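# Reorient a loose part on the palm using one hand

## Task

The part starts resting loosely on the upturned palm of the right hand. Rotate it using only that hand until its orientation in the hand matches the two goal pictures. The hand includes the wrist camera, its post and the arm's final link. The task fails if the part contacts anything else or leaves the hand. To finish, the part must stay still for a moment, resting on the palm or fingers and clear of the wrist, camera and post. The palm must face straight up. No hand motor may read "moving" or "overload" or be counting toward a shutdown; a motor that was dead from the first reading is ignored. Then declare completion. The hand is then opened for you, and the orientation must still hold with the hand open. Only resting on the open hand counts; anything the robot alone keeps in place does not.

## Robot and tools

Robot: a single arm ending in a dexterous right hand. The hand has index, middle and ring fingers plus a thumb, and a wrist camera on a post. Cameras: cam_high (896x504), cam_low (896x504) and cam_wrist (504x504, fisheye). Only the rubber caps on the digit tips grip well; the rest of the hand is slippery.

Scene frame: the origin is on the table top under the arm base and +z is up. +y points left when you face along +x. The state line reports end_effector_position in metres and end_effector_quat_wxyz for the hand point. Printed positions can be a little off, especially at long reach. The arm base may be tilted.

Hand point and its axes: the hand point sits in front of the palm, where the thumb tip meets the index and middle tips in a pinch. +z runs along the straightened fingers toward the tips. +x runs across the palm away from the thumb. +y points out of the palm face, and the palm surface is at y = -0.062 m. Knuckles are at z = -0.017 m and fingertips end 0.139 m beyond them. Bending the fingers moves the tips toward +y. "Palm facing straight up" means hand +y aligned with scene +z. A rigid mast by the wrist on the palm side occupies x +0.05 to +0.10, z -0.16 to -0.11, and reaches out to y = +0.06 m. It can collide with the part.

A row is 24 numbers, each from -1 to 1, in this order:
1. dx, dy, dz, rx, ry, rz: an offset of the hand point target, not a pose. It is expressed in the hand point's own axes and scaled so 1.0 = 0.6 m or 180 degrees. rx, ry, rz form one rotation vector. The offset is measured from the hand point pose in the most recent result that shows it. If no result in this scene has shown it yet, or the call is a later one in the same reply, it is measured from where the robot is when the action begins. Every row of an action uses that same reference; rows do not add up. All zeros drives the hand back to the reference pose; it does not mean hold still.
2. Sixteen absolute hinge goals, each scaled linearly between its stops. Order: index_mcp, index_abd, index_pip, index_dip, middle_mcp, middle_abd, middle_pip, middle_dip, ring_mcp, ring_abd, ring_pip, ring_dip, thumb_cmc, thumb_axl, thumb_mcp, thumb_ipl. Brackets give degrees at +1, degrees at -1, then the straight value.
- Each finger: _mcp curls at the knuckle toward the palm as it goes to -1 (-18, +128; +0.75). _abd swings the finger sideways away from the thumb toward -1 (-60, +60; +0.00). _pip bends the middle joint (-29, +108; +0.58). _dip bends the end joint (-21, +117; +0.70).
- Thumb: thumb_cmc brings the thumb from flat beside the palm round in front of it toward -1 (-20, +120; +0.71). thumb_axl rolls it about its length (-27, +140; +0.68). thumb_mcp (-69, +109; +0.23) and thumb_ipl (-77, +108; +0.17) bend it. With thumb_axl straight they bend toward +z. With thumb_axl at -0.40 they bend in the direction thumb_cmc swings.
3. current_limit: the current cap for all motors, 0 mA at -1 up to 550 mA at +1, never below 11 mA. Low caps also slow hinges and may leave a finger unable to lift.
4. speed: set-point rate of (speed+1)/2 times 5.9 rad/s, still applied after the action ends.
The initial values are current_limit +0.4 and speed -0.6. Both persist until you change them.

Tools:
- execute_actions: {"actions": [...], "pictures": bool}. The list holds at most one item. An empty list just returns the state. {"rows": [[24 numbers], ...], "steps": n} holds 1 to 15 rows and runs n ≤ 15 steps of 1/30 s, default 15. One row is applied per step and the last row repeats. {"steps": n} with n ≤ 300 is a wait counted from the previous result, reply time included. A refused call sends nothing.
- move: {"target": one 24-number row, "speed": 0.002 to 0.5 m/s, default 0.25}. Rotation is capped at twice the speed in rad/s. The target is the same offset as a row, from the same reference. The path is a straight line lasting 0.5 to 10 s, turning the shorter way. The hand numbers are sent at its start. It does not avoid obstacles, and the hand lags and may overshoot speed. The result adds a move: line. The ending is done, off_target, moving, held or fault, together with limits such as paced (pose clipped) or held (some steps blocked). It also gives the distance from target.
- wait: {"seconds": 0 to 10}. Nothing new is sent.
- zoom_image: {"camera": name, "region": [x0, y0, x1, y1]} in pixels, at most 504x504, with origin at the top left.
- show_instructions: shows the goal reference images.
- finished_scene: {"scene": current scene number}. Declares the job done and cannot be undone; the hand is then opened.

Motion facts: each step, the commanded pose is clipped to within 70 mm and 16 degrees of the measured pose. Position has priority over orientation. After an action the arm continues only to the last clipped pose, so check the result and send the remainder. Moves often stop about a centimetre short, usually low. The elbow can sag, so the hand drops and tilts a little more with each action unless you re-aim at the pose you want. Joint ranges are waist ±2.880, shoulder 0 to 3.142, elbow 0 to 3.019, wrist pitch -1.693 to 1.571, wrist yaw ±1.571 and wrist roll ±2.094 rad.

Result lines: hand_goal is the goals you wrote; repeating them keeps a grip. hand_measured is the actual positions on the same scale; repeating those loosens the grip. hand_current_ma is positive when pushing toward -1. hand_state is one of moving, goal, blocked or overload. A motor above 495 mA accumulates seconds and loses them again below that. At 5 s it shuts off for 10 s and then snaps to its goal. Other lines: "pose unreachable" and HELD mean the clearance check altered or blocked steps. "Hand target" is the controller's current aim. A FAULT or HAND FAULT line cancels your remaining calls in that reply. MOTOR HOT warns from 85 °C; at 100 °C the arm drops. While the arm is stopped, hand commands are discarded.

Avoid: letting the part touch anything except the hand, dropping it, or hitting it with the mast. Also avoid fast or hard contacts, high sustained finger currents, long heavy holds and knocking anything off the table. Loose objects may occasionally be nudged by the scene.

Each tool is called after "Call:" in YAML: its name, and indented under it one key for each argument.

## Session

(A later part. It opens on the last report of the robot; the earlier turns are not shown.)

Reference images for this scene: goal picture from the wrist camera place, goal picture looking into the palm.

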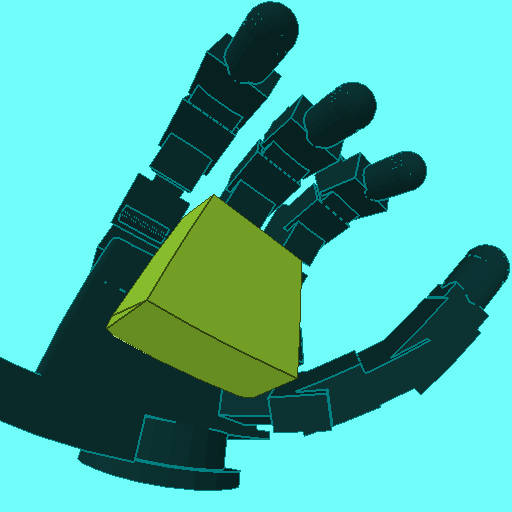

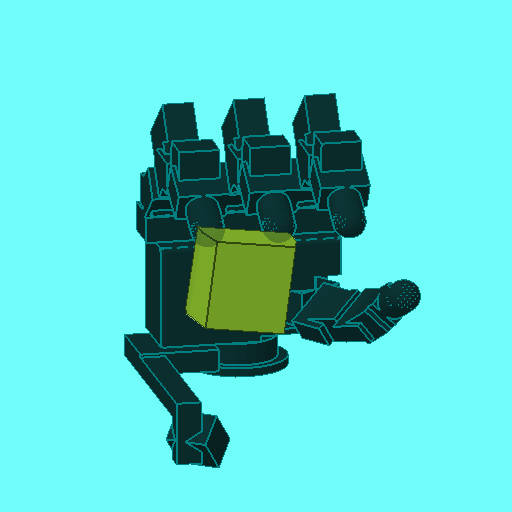

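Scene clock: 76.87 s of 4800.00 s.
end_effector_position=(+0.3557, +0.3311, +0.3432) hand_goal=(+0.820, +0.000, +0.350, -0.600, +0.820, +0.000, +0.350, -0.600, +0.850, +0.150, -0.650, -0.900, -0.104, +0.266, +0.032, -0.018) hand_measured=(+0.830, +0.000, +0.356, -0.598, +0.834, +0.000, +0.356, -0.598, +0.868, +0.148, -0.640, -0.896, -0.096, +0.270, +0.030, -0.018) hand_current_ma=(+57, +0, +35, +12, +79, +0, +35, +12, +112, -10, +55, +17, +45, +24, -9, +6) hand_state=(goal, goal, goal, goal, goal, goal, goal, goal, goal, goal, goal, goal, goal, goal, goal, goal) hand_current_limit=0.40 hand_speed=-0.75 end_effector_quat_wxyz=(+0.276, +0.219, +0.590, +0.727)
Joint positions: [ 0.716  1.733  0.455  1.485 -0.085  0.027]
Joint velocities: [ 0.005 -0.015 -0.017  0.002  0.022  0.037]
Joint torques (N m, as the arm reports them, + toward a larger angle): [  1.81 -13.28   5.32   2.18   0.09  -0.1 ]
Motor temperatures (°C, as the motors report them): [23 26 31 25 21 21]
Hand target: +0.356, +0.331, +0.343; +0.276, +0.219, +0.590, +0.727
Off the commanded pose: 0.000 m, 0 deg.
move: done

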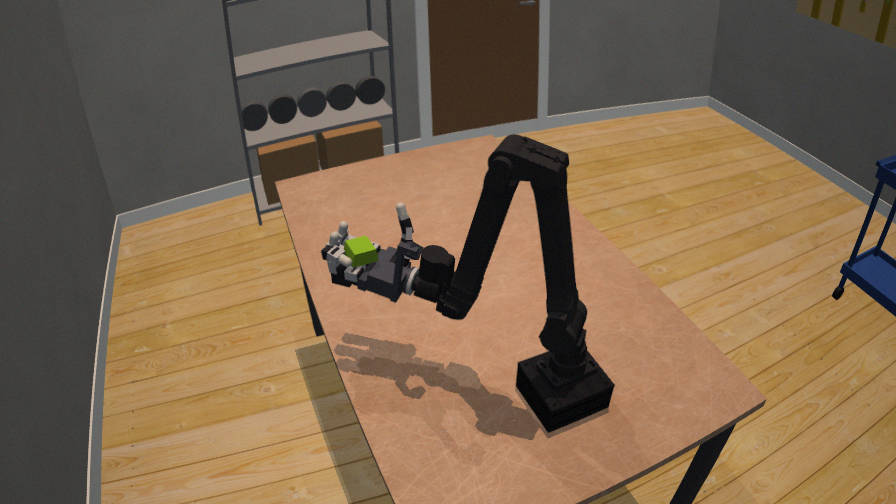

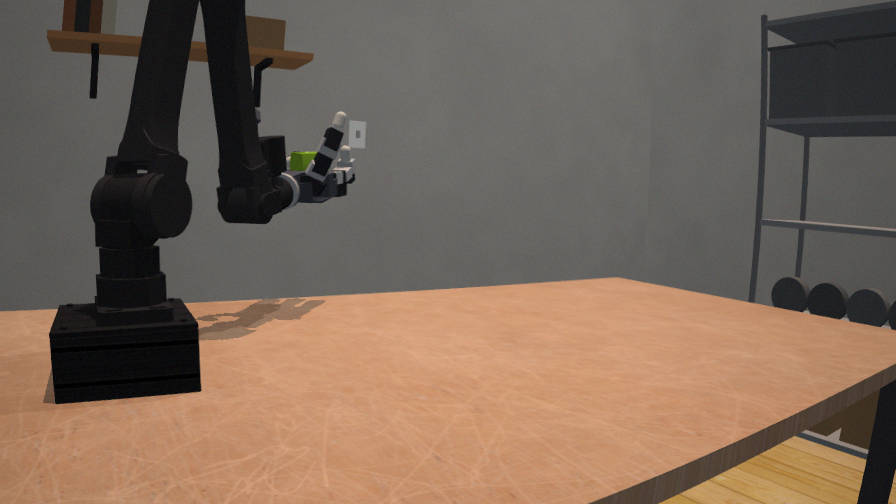

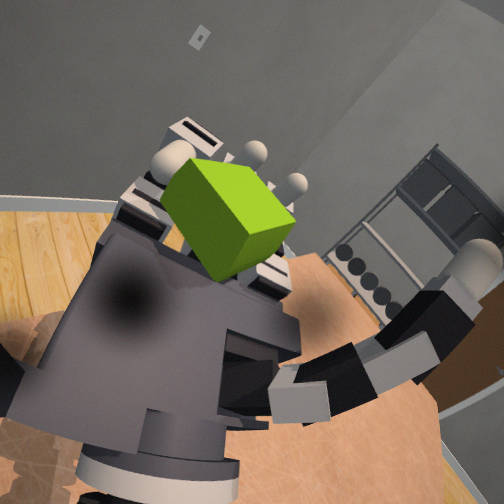

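Call:
move:
  target: [0,0,0,0,0,0,0.82,0,0.35,-0.6,0.82,0,0.35,-0.6,0.55,0.0,-0.95,-0.55,-0.104,0.266,0.032,-0.018,0.4,-0.8]
  speed: 0.1

Call:
zoom_image:
  camera: "cam_high"
  region: [300, 180, 440, 320]

Scene clock: 82.63 s of 4800.00 s.
end_effector_position=(+0.3557, +0.3311, +0.3432) hand_goal=(+0.820, +0.000, +0.350, -0.600, +0.820, +0.000, +0.350, -0.600, +0.550, +0.000, -0.950, -0.550, -0.104, +0.266, +0.032, -0.018) hand_measured=(+0.830, +0.000, +0.356, -0.598, +0.834, +0.000, +0.356, -0.598, +0.568, +0.002, -0.950, -0.554, -0.096, +0.270, +0.030, -0.018) hand_current_ma=(+57, +0, +35, +12, +79, +0, +35, +12, +106, +14, +4, -21, +45, +24, -9, +6) hand_state=(goal, goal, goal, goal, goal, goal, goal, goal, goal, goal, goal, goal, goal, goal, goal, goal) hand_current_limit=0.40 hand_speed=-0.80 end_effector_quat_wxyz=(+0.276, +0.219, +0.590, +0.727)
Joint positions: [ 0.716  1.733  0.455  1.485 -0.085  0.027]
Joint velocities: [ 0.005 -0.024 -0.007 -0.007 -0.007  0.007]
Joint torques (N m, as the arm reports them, + toward a larger angle): [  1.83 -13.4    5.27   2.06   0.1   -0.11]
Motor temperatures (°C, as the motors report them): [23 26 30 25 21 21]
Hand target: +0.356, +0.331, +0.343; +0.276, +0.219, +0.590, +0.727
Off the commanded pose: 0.000 m, 0 deg.
move: done

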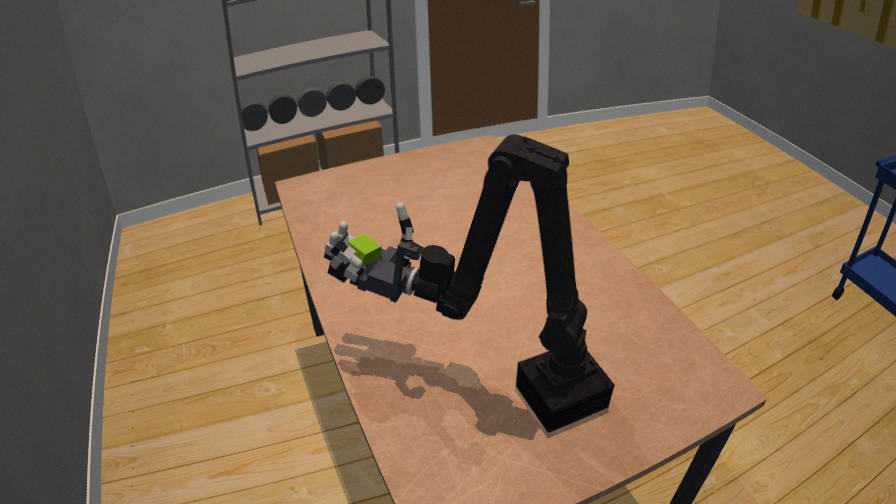

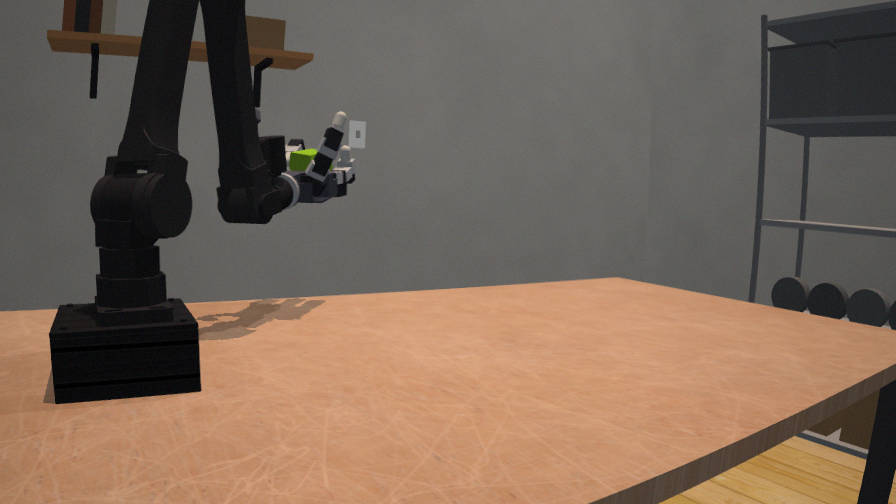

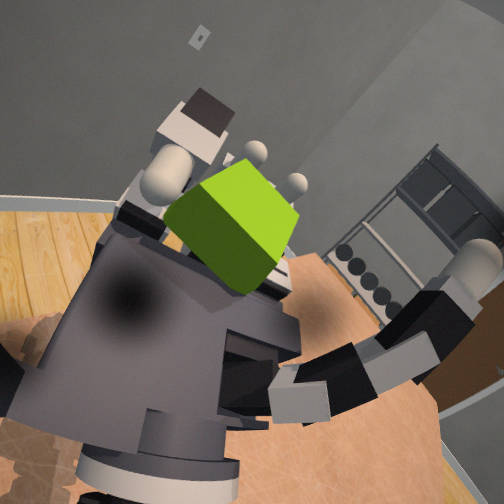

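Region (300, 180, 440, 320) of cam_high's 896x504 image, scaled by 3.600, with more detail than that image has.

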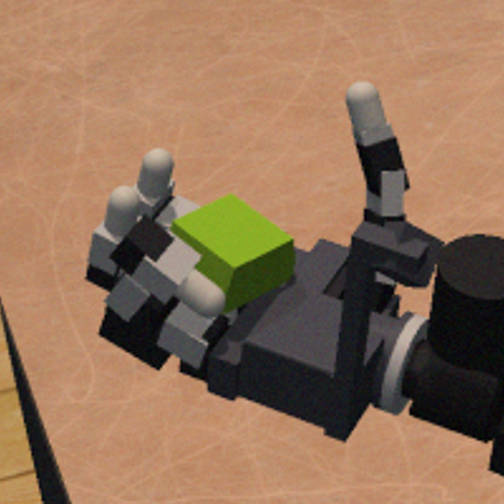

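Call:
move:
  target: [0,0,0,0,0,0,0.85,0,-0.1,-1,0.85,0,-0.1,-1,0.85,0.0,-0.95,-0.55,-0.104,0.266,0.032,-0.018,0.4,-0.75]
  speed: 0.1

Call:
move:
  target: [0,0,0,0,0,0,0.85,0,-0.65,-0.9,0.85,0,-0.65,-0.9,0.85,0.0,-0.95,-0.55,-0.104,0.266,0.032,-0.018,0.4,-0.75]
  speed: 0.1

Call:
zoom_image:
  camera: "cam_high"
  region: [300, 180, 440, 320]

Scene clock: 90.17 s of 4800.00 s.
end_effector_position=(+0.3557, +0.3311, +0.3432) hand_goal=(+0.850, +0.000, -0.100, -1.000, +0.850, +0.000, -0.100, -1.000, +0.850, +0.000, -0.950, -0.550, -0.104, +0.266, +0.032, -0.018) hand_measured=(+0.860, +0.000, -0.094, -0.998, +0.858, +0.000, -0.086, -0.992, +0.854, +0.002, -0.950, -0.554, -0.096, +0.270, +0.030, -0.018) hand_current_ma=(+52, +0, +28, +11, +50, +0, +68, +36, +29, +14, +4, -21, +45, +24, -9, +6) hand_state=(goal, goal, goal, goal, goal, goal, goal, goal, goal, goal, goal, goal, goal, goal, goal, goal) hand_current_limit=0.40 hand_speed=-0.75 end_effector_quat_wxyz=(+0.276, +0.219, +0.590, +0.727)
Joint positions: [ 0.716  1.733  0.455  1.485 -0.085  0.027]
Joint velocities: [-0.015  0.005  0.012  0.007 -0.007 -0.022]
Joint torques (N m, as the arm reports them, + toward a larger angle): [  1.72 -13.31   5.24   2.06   0.08  -0.09]
Motor temperatures (°C, as the motors report them): [23 26 30 25 21 21]
Hand target: +0.356, +0.331, +0.343; +0.276, +0.219, +0.590, +0.727
Off the commanded pose: 0.000 m, 0 deg.
move: done

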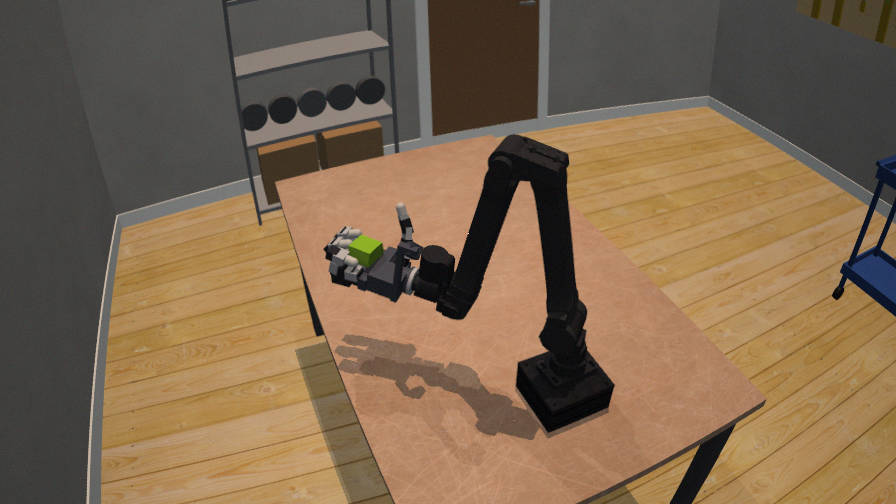

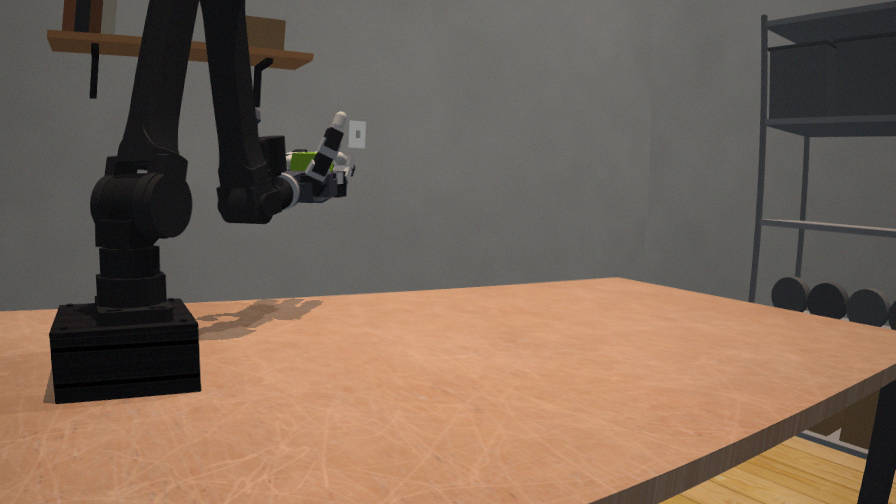

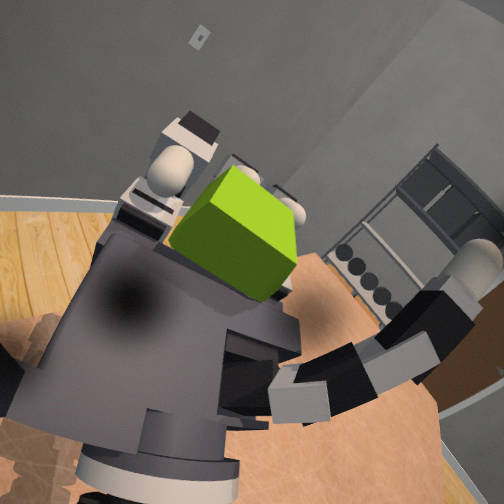

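Scene clock: 91.13 s of 4800.00 s.
end_effector_position=(+0.3557, +0.3311, +0.3432) hand_goal=(+0.850, +0.000, -0.650, -0.900, +0.850, +0.000, -0.650, -0.900, +0.850, +0.000, -0.950, -0.550, -0.104, +0.266, +0.032, -0.018) hand_measured=(+0.868, -0.004, -0.466, -0.886, +0.866, +0.000, -0.282, -0.878, +0.854, +0.002, -0.950, -0.554, -0.096, +0.270, +0.030, -0.018) hand_current_ma=(+97, -22, +385, +72, +90, +3, +385, +108, +30, +14, +4, -21, +45, +24, -9, +6) hand_state=(goal, goal, blocked, goal, goal, goal, blocked, blocked, goal, goal, goal, goal, goal, goal, goal, goal) hand_current_limit=0.40 hand_speed=-0.75 end_effector_quat_wxyz=(+0.276, +0.219, +0.590, +0.727)
Joint positions: [ 0.716  1.733  0.455  1.485 -0.085  0.027]
Joint velocities: [-0.005 -0.015 -0.007 -0.012  0.066 -0.081]
Joint torques (N m, as the arm reports them, + toward a larger angle): [  1.91 -13.28   5.3    2.12   0.09  -0.11]
Motor temperatures (°C, as the motors report them): [23 26 30 25 21 21]
Hand target: +0.356, +0.331, +0.343; +0.276, +0.219, +0.590, +0.727
Off the commanded pose: 0.000 m, 0 deg.
move: done

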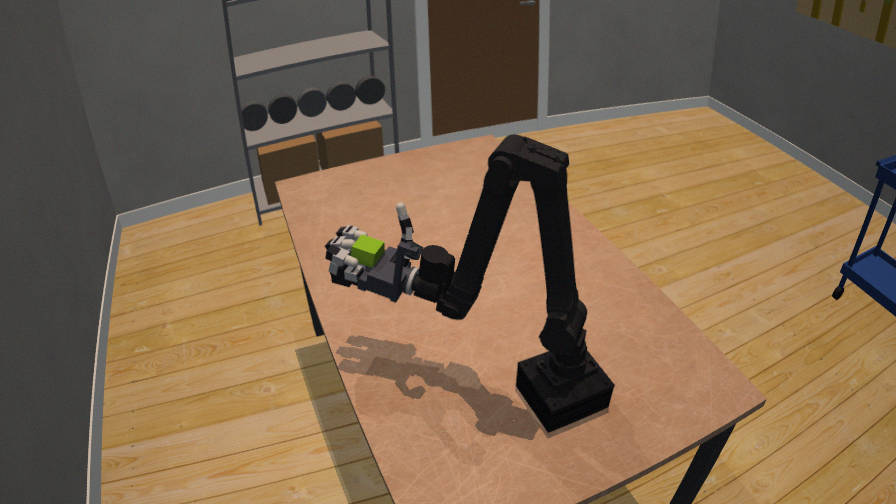

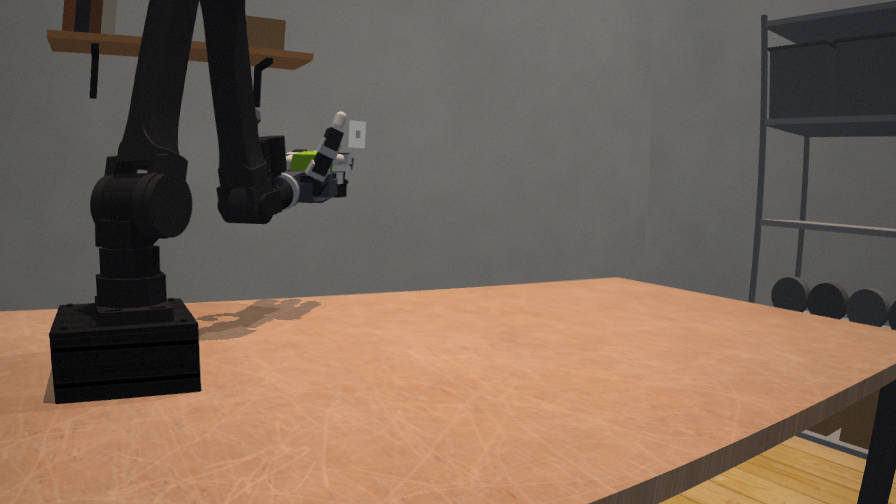

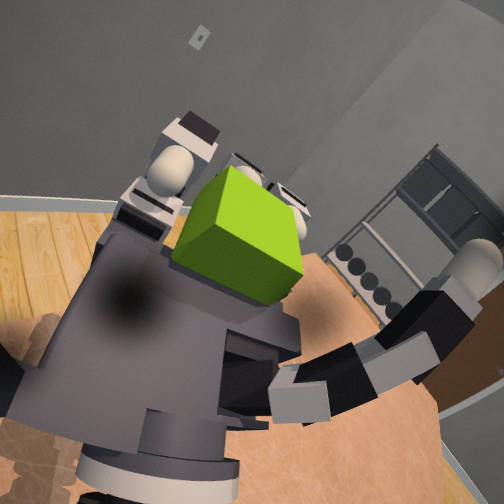

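Region (300, 180, 440, 320) of cam_high's 896x504 image, scaled by 3.600, with more detail than that image has.

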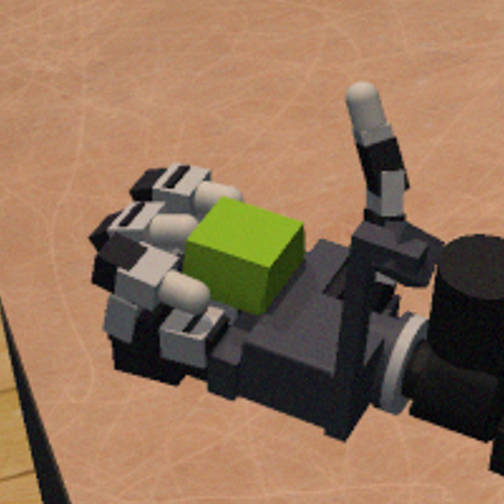

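Call:
move:
  target: [0,0,0,0,0,0,1,0,-0.05,-1,1,0,-0.05,-1,0.85,0.0,-0.95,-0.55,-0.104,0.266,0.032,-0.018,0.4,-0.7]
  speed: 0.1

Call:
move:
  target: [0,0,0,0,0,0,1,0,-0.7,-1,1,0,-0.65,-1,0.85,0.0,-0.95,-0.55,-0.104,0.266,0.032,-0.018,0.2,-0.75]
  speed: 0.1

Call:
zoom_image:
  camera: "cam_high"
  region: [300, 180, 440, 320]

Scene clock: 99.30 s of 4800.00 s.
end_effector_position=(+0.3557, +0.3311, +0.3432) hand_goal=(+1.000, +0.000, -0.050, -1.000, +1.000, +0.000, -0.050, -1.000, +0.850, +0.000, -0.950, -0.550, -0.104, +0.266, +0.032, -0.018) hand_measured=(+1.000, -0.004, -0.050, -0.998, +1.000, +0.000, -0.050, -0.998, +0.854, +0.002, -0.950, -0.554, -0.096, +0.270, +0.030, -0.018) hand_current_ma=(+1, -15, -5, +11, +1, +3, -5, +11, +30, +14, +4, -21, +45, +24, -9, +6) hand_state=(goal, goal, goal, goal, goal, goal, goal, goal, goal, goal, goal, goal, goal, goal, goal, goal) hand_current_limit=0.40 hand_speed=-0.70 end_effector_quat_wxyz=(+0.276, +0.219, +0.590, +0.727)
Joint positions: [ 0.716  1.733  0.455  1.485 -0.085  0.027]
Joint velocities: [ 0.005  0.005 -0.007 -0.007  0.007 -0.022]
Joint torques (N m, as the arm reports them, + toward a larger angle): [  2.11 -13.32   5.25   2.09   0.11  -0.1 ]
Motor temperatures (°C, as the motors report them): [23 26 30 25 21 21]
Hand target: +0.356, +0.331, +0.343; +0.276, +0.219, +0.590, +0.727
Off the commanded pose: 0.000 m, 0 deg.
move: done

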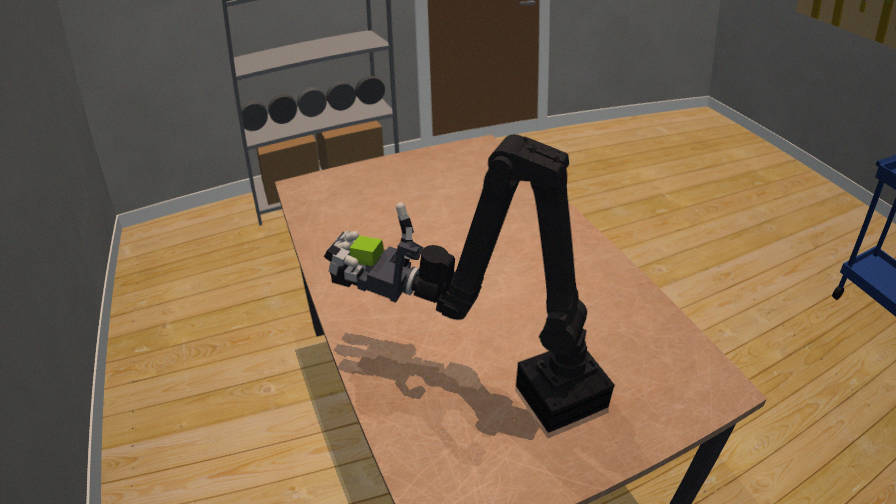

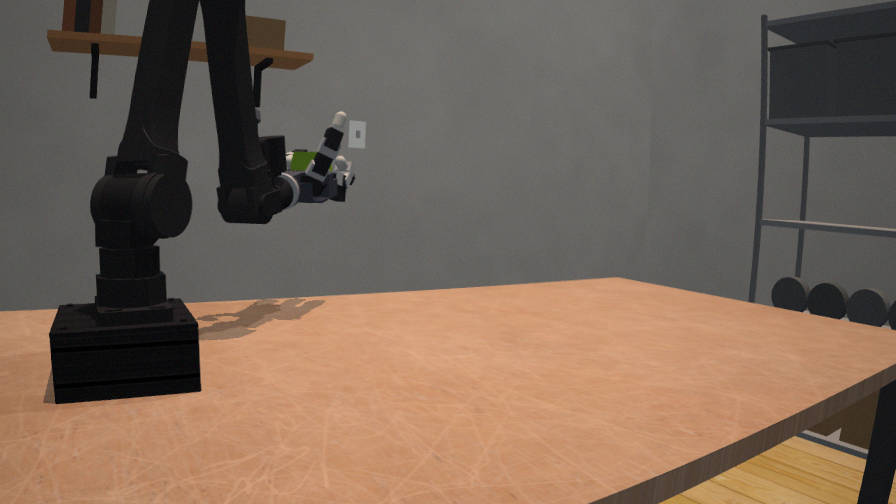

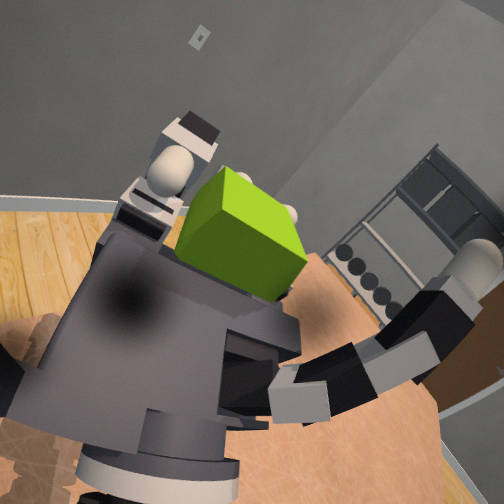

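Scene clock: 100.60 s of 4800.00 s.
end_effector_position=(+0.3557, +0.3311, +0.3432) hand_goal=(+1.000, +0.000, -0.700, -1.000, +1.000, +0.000, -0.650, -1.000, +0.850, +0.000, -0.950, -0.550, -0.104, +0.266, +0.032, -0.018) hand_measured=(+1.000, -0.004, -0.688, -0.998, +1.000, +0.000, -0.638, -0.998, +0.854, +0.002, -0.950, -0.554, -0.096, +0.270, +0.030, -0.018) hand_current_ma=(+1, -15, +56, +11, +1, +3, +57, +11, +31, +14, +4, -21, +45, +24, -9, +6) hand_state=(goal, goal, goal, goal, goal, goal, goal, goal, goal, goal, goal, goal, goal, goal, goal, goal) hand_current_limit=0.20 hand_speed=-0.75 end_effector_quat_wxyz=(+0.276, +0.219, +0.590, +0.727)
Joint positions: [ 0.716  1.733  0.455  1.485 -0.085  0.027]
Joint velocities: [ 0.005 -0.005 -0.017  0.007  0.007 -0.051]
Joint torques (N m, as the arm reports them, + toward a larger angle): [  1.86 -13.07   5.23   2.06   0.1   -0.1 ]
Motor temperatures (°C, as the motors report them): [23 26 30 25 21 21]
Hand target: +0.356, +0.331, +0.343; +0.276, +0.219, +0.590, +0.727
Off the commanded pose: 0.000 m, 0 deg.
move: done

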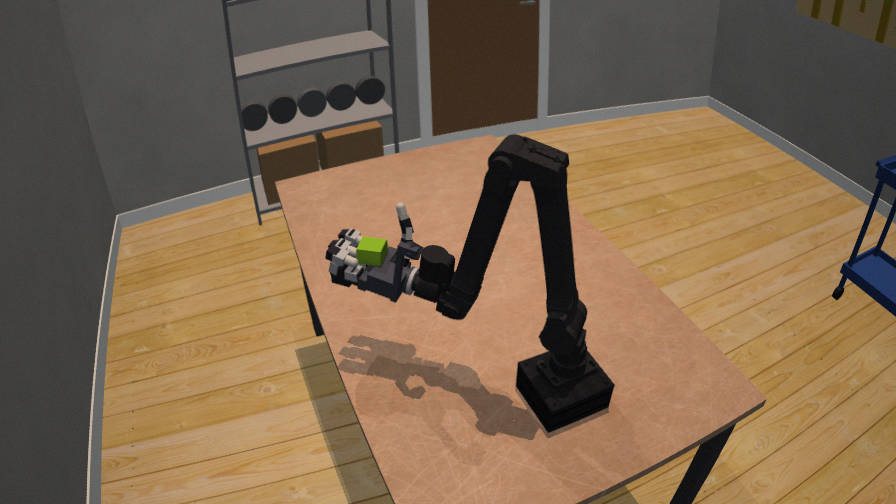

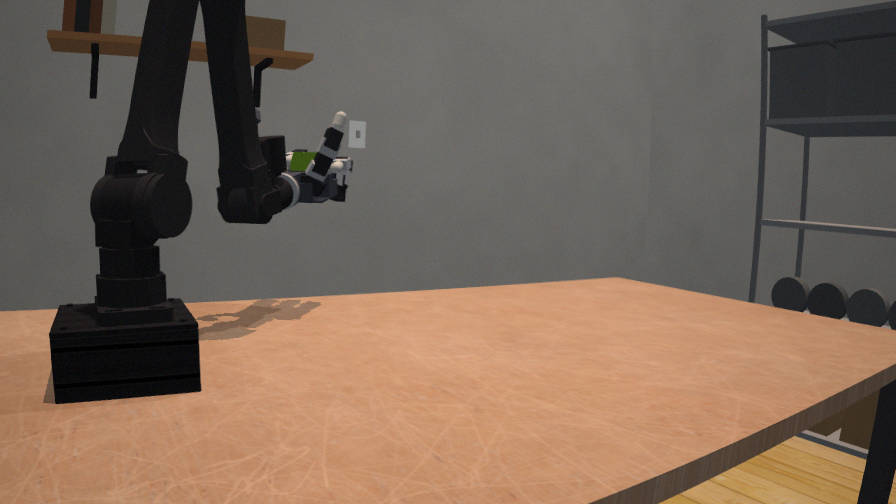

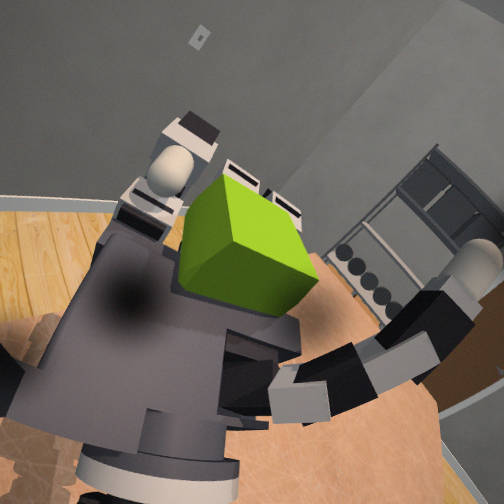

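Region (300, 180, 440, 320) of cam_high's 896x504 image, scaled by 3.600, with more detail than that image has.

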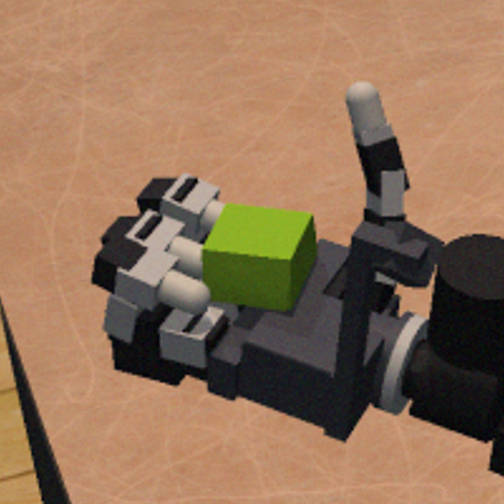

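Call:
move:
  target: [0,0,0,0.03,0,0,1,0,-0.5,-1,0.6,0,-0.95,-0.6,0.85,0.0,0.3,0.3,-0.104,0.266,0.032,-0.018,0.3,-0.75]
  speed: 0.1

Call:
zoom_image:
  camera: "cam_high"
  region: [300, 180, 440, 320]

Scene clock: 111.50 s of 4800.00 s.
end_effector_position=(+0.3573, +0.3336, +0.3437) hand_goal=(+1.000, +0.000, -0.500, -1.000, +0.600, +0.000, -0.950, -0.600, +0.850, +0.000, +0.300, +0.300, -0.104, +0.266, +0.032, -0.018) hand_measured=(+1.000, -0.004, -0.502, -0.998, +0.618, +0.000, -0.948, -0.604, +0.858, +0.002, +0.300, +0.298, -0.096, +0.270, +0.030, -0.018) hand_current_ma=(+1, -15, -9, +11, +107, +3, +13, -20, +51, +14, +2, -13, +45, +24, -9, +6) hand_state=(goal, goal, goal, goal, goal, goal, goal, goal, goal, goal, goal, goal, goal, goal, goal, goal) hand_current_limit=0.30 hand_speed=-0.75 end_effector_quat_wxyz=(+0.263, +0.232, +0.619, +0.703)
Joint positions: [ 0.716  1.639  0.436  1.326 -0.089  0.027]
Joint velocities: [-0.015 -0.005  0.007  0.012  0.022  0.037]
Joint torques (N m, as the arm reports them, + toward a larger angle): [  1.55 -13.56   5.19   1.64  -0.06  -0.18]
Motor temperatures (°C, as the motors report them): [23 26 30 25 21 21]
Hand target: +0.356, +0.331, +0.343; +0.264, +0.231, +0.624, +0.698
Off the commanded pose: 0.003 m, 1 deg.
move: done

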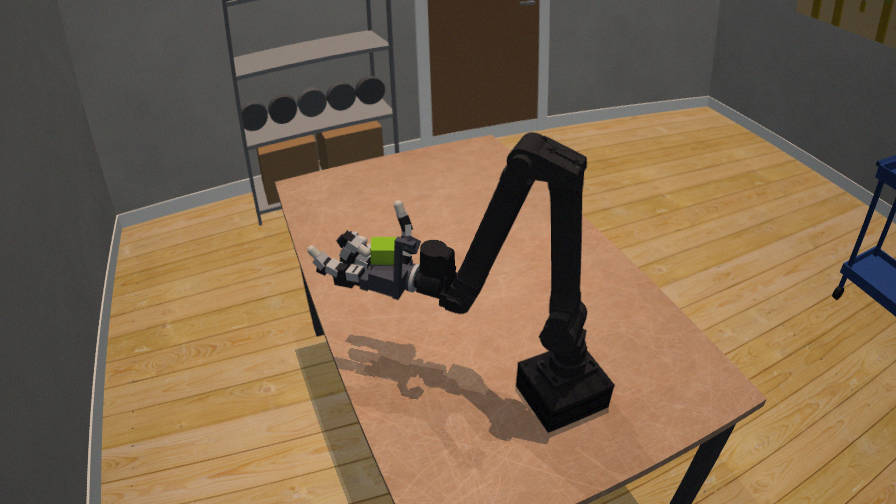

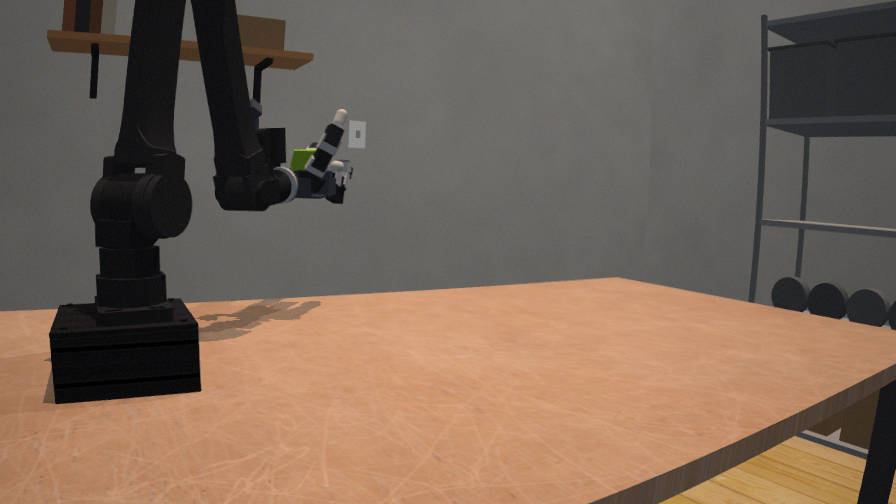

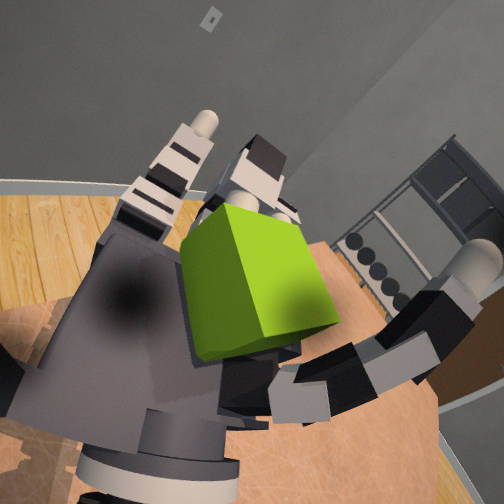

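Region (300, 180, 440, 320) of cam_high's 896x504 image, scaled by 3.600, with more detail than that image has.

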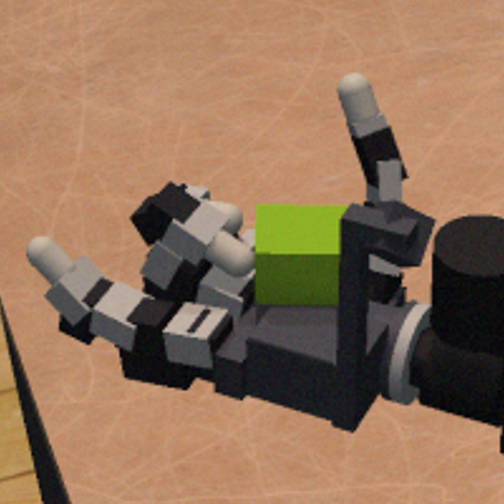

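Call:
move:
  target: [0,0,0,0.04,0,0,1,0,-0.5,-1,0.85,0,-0.8,-0.8,0.85,0.0,0.3,0.3,0.5,0.4,-0.5,-0.3,0.3,-0.6]
  speed: 0.1

Call:
zoom_image:
  camera: "cam_low"
  region: [250, 100, 390, 240]

Scene clock: 124.63 s of 4800.00 s.
end_effector_position=(+0.3593, +0.3372, +0.3443) hand_goal=(+1.000, +0.000, -0.500, -1.000, +0.850, +0.000, -0.800, -0.800, +0.850, +0.000, +0.300, +0.300, +0.500, +0.400, -0.500, -0.300) hand_measured=(+1.000, -0.004, -0.502, -0.998, +0.856, +0.000, -0.804, -0.798, +0.858, +0.002, +0.300, +0.298, +0.504, +0.404, -0.498, -0.298) hand_current_ma=(+1, -15, -8, +11, +34, +3, -16, +11, +54, +14, +3, -12, +18, +19, +9, +9) hand_state=(goal, goal, goal, goal, goal, goal, goal, goal, goal, goal, goal, goal, goal, goal, goal, goal) hand_current_limit=0.30 hand_speed=-0.60 end_effector_quat_wxyz=(+0.244, +0.249, +0.658, +0.667)
Joint positions: [ 0.716  1.505  0.426  1.087 -0.095  0.027]
Joint velocities: [ 0.005 -0.015  0.002 -0.022  0.051  0.051]
Joint torques (N m, as the arm reports them, + toward a larger angle): [  1.46 -12.57   6.46   1.67  -0.05  -0.21]
Motor temperatures (°C, as the motors report them): [23 26 29 25 21 21]
Hand target: +0.357, +0.334, +0.344; +0.247, +0.247, +0.662, +0.663
Off the commanded pose: 0.004 m, 1 deg.
move: done

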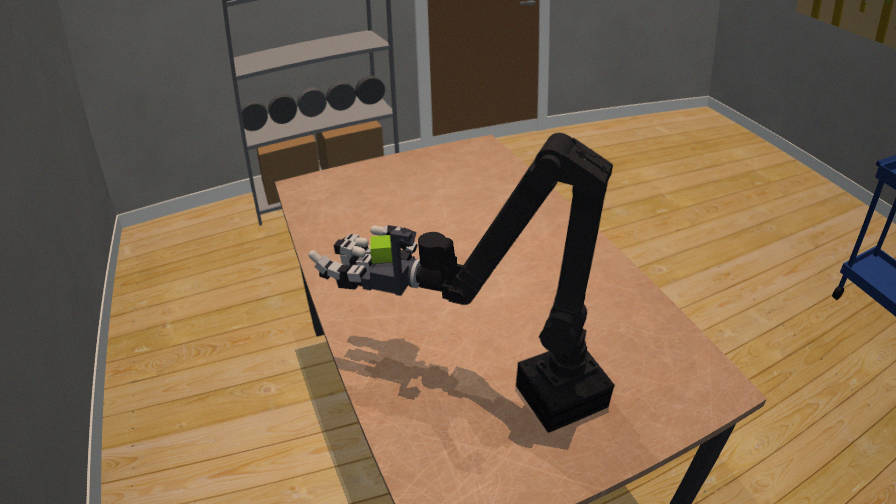

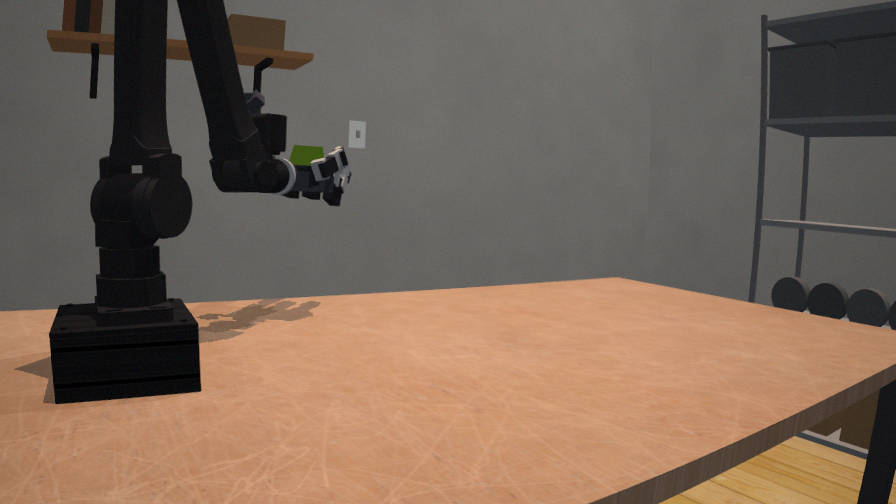

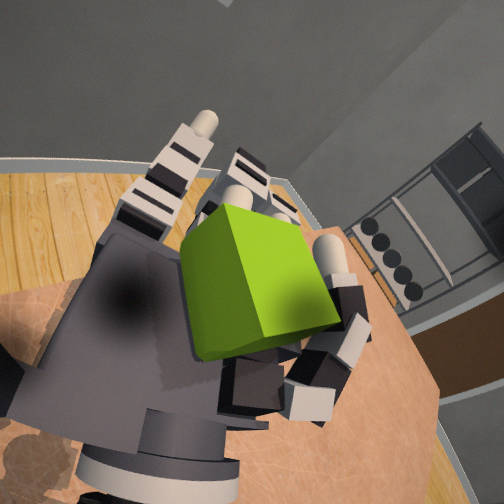

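Region (250, 100, 390, 240) of cam_low's 896x504 image, scaled by 3.600, with more detail than that image has.

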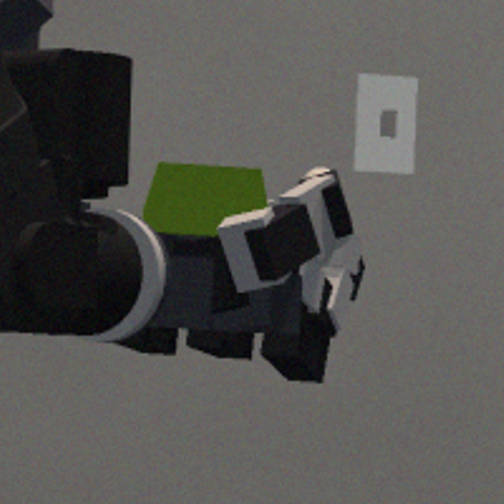

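Call:
move:
  target: [0,0,0,0,0,0,1,0,-0.5,-1,0.85,0,-0.8,-0.8,0.85,0.0,0.3,0.3,0.3,0.5,-0.75,0.2,0.3,-0.75]
  speed: 0.1

Call:
zoom_image:
  camera: "cam_low"
  region: [250, 100, 390, 240]

Scene clock: 130.37 s of 4800.00 s.
end_effector_position=(+0.3594, +0.3372, +0.3442) hand_goal=(+1.000, +0.000, -0.500, -1.000, +0.850, +0.000, -0.800, -0.800, +0.850, +0.000, +0.300, +0.300, +0.300, +0.500, -0.750, +0.200) hand_measured=(+1.000, -0.004, -0.502, -0.998, +0.856, +0.000, -0.804, -0.798, +0.858, +0.002, +0.300, +0.298, +0.340, +0.516, -0.620, +0.196) hand_current_ma=(+1, -15, -8, +11, +34, +3, -16, +11, +54, +14, +3, -12, +226, +102, +357, -22) hand_state=(goal, goal, goal, goal, goal, goal, goal, goal, goal, goal, goal, goal, blocked, goal, blocked, goal) hand_current_limit=0.30 hand_speed=-0.75 end_effector_quat_wxyz=(+0.244, +0.249, +0.658, +0.667)
Joint positions: [ 0.716  1.505  0.426  1.087 -0.095  0.027]
Joint velocities: [-0.005 -0.005 -0.012  0.007 -0.022 -0.051]
Joint torques (N m, as the arm reports them, + toward a larger angle): [  1.99 -11.48   7.25   2.26   0.08  -0.1 ]
Motor temperatures (°C, as the motors report them): [23 26 30 25 21 21]
Hand target: +0.359, +0.337, +0.344; +0.244, +0.249, +0.658, +0.667
Off the commanded pose: 0.000 m, 0 deg.
move: done

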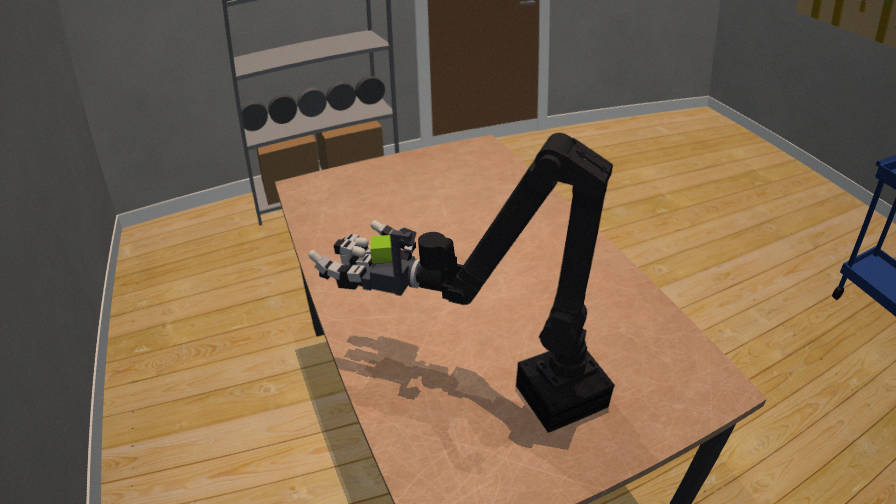

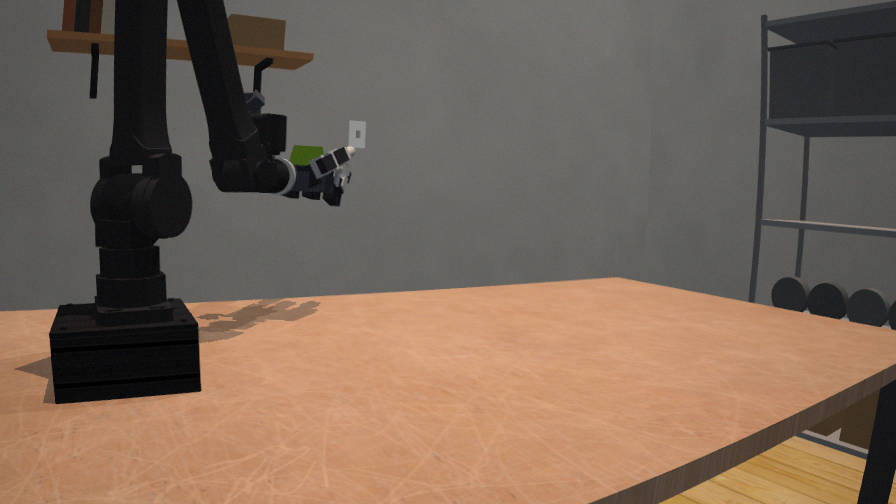

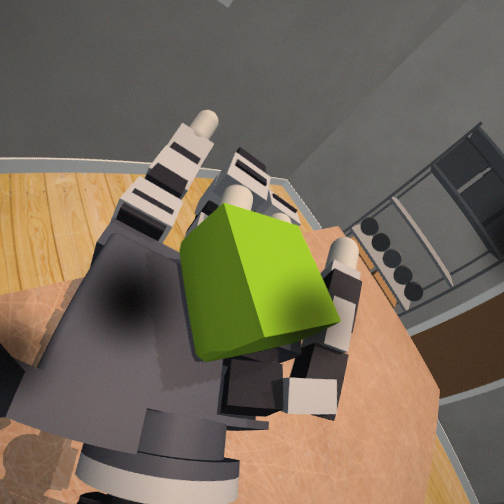

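Region (250, 100, 390, 240) of cam_low's 896x504 image, scaled by 3.600, with more detail than that image has.

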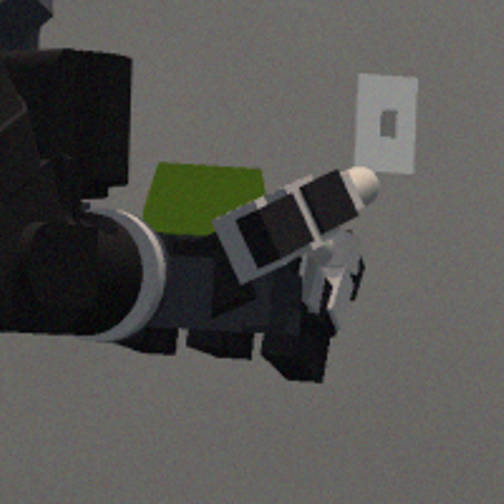

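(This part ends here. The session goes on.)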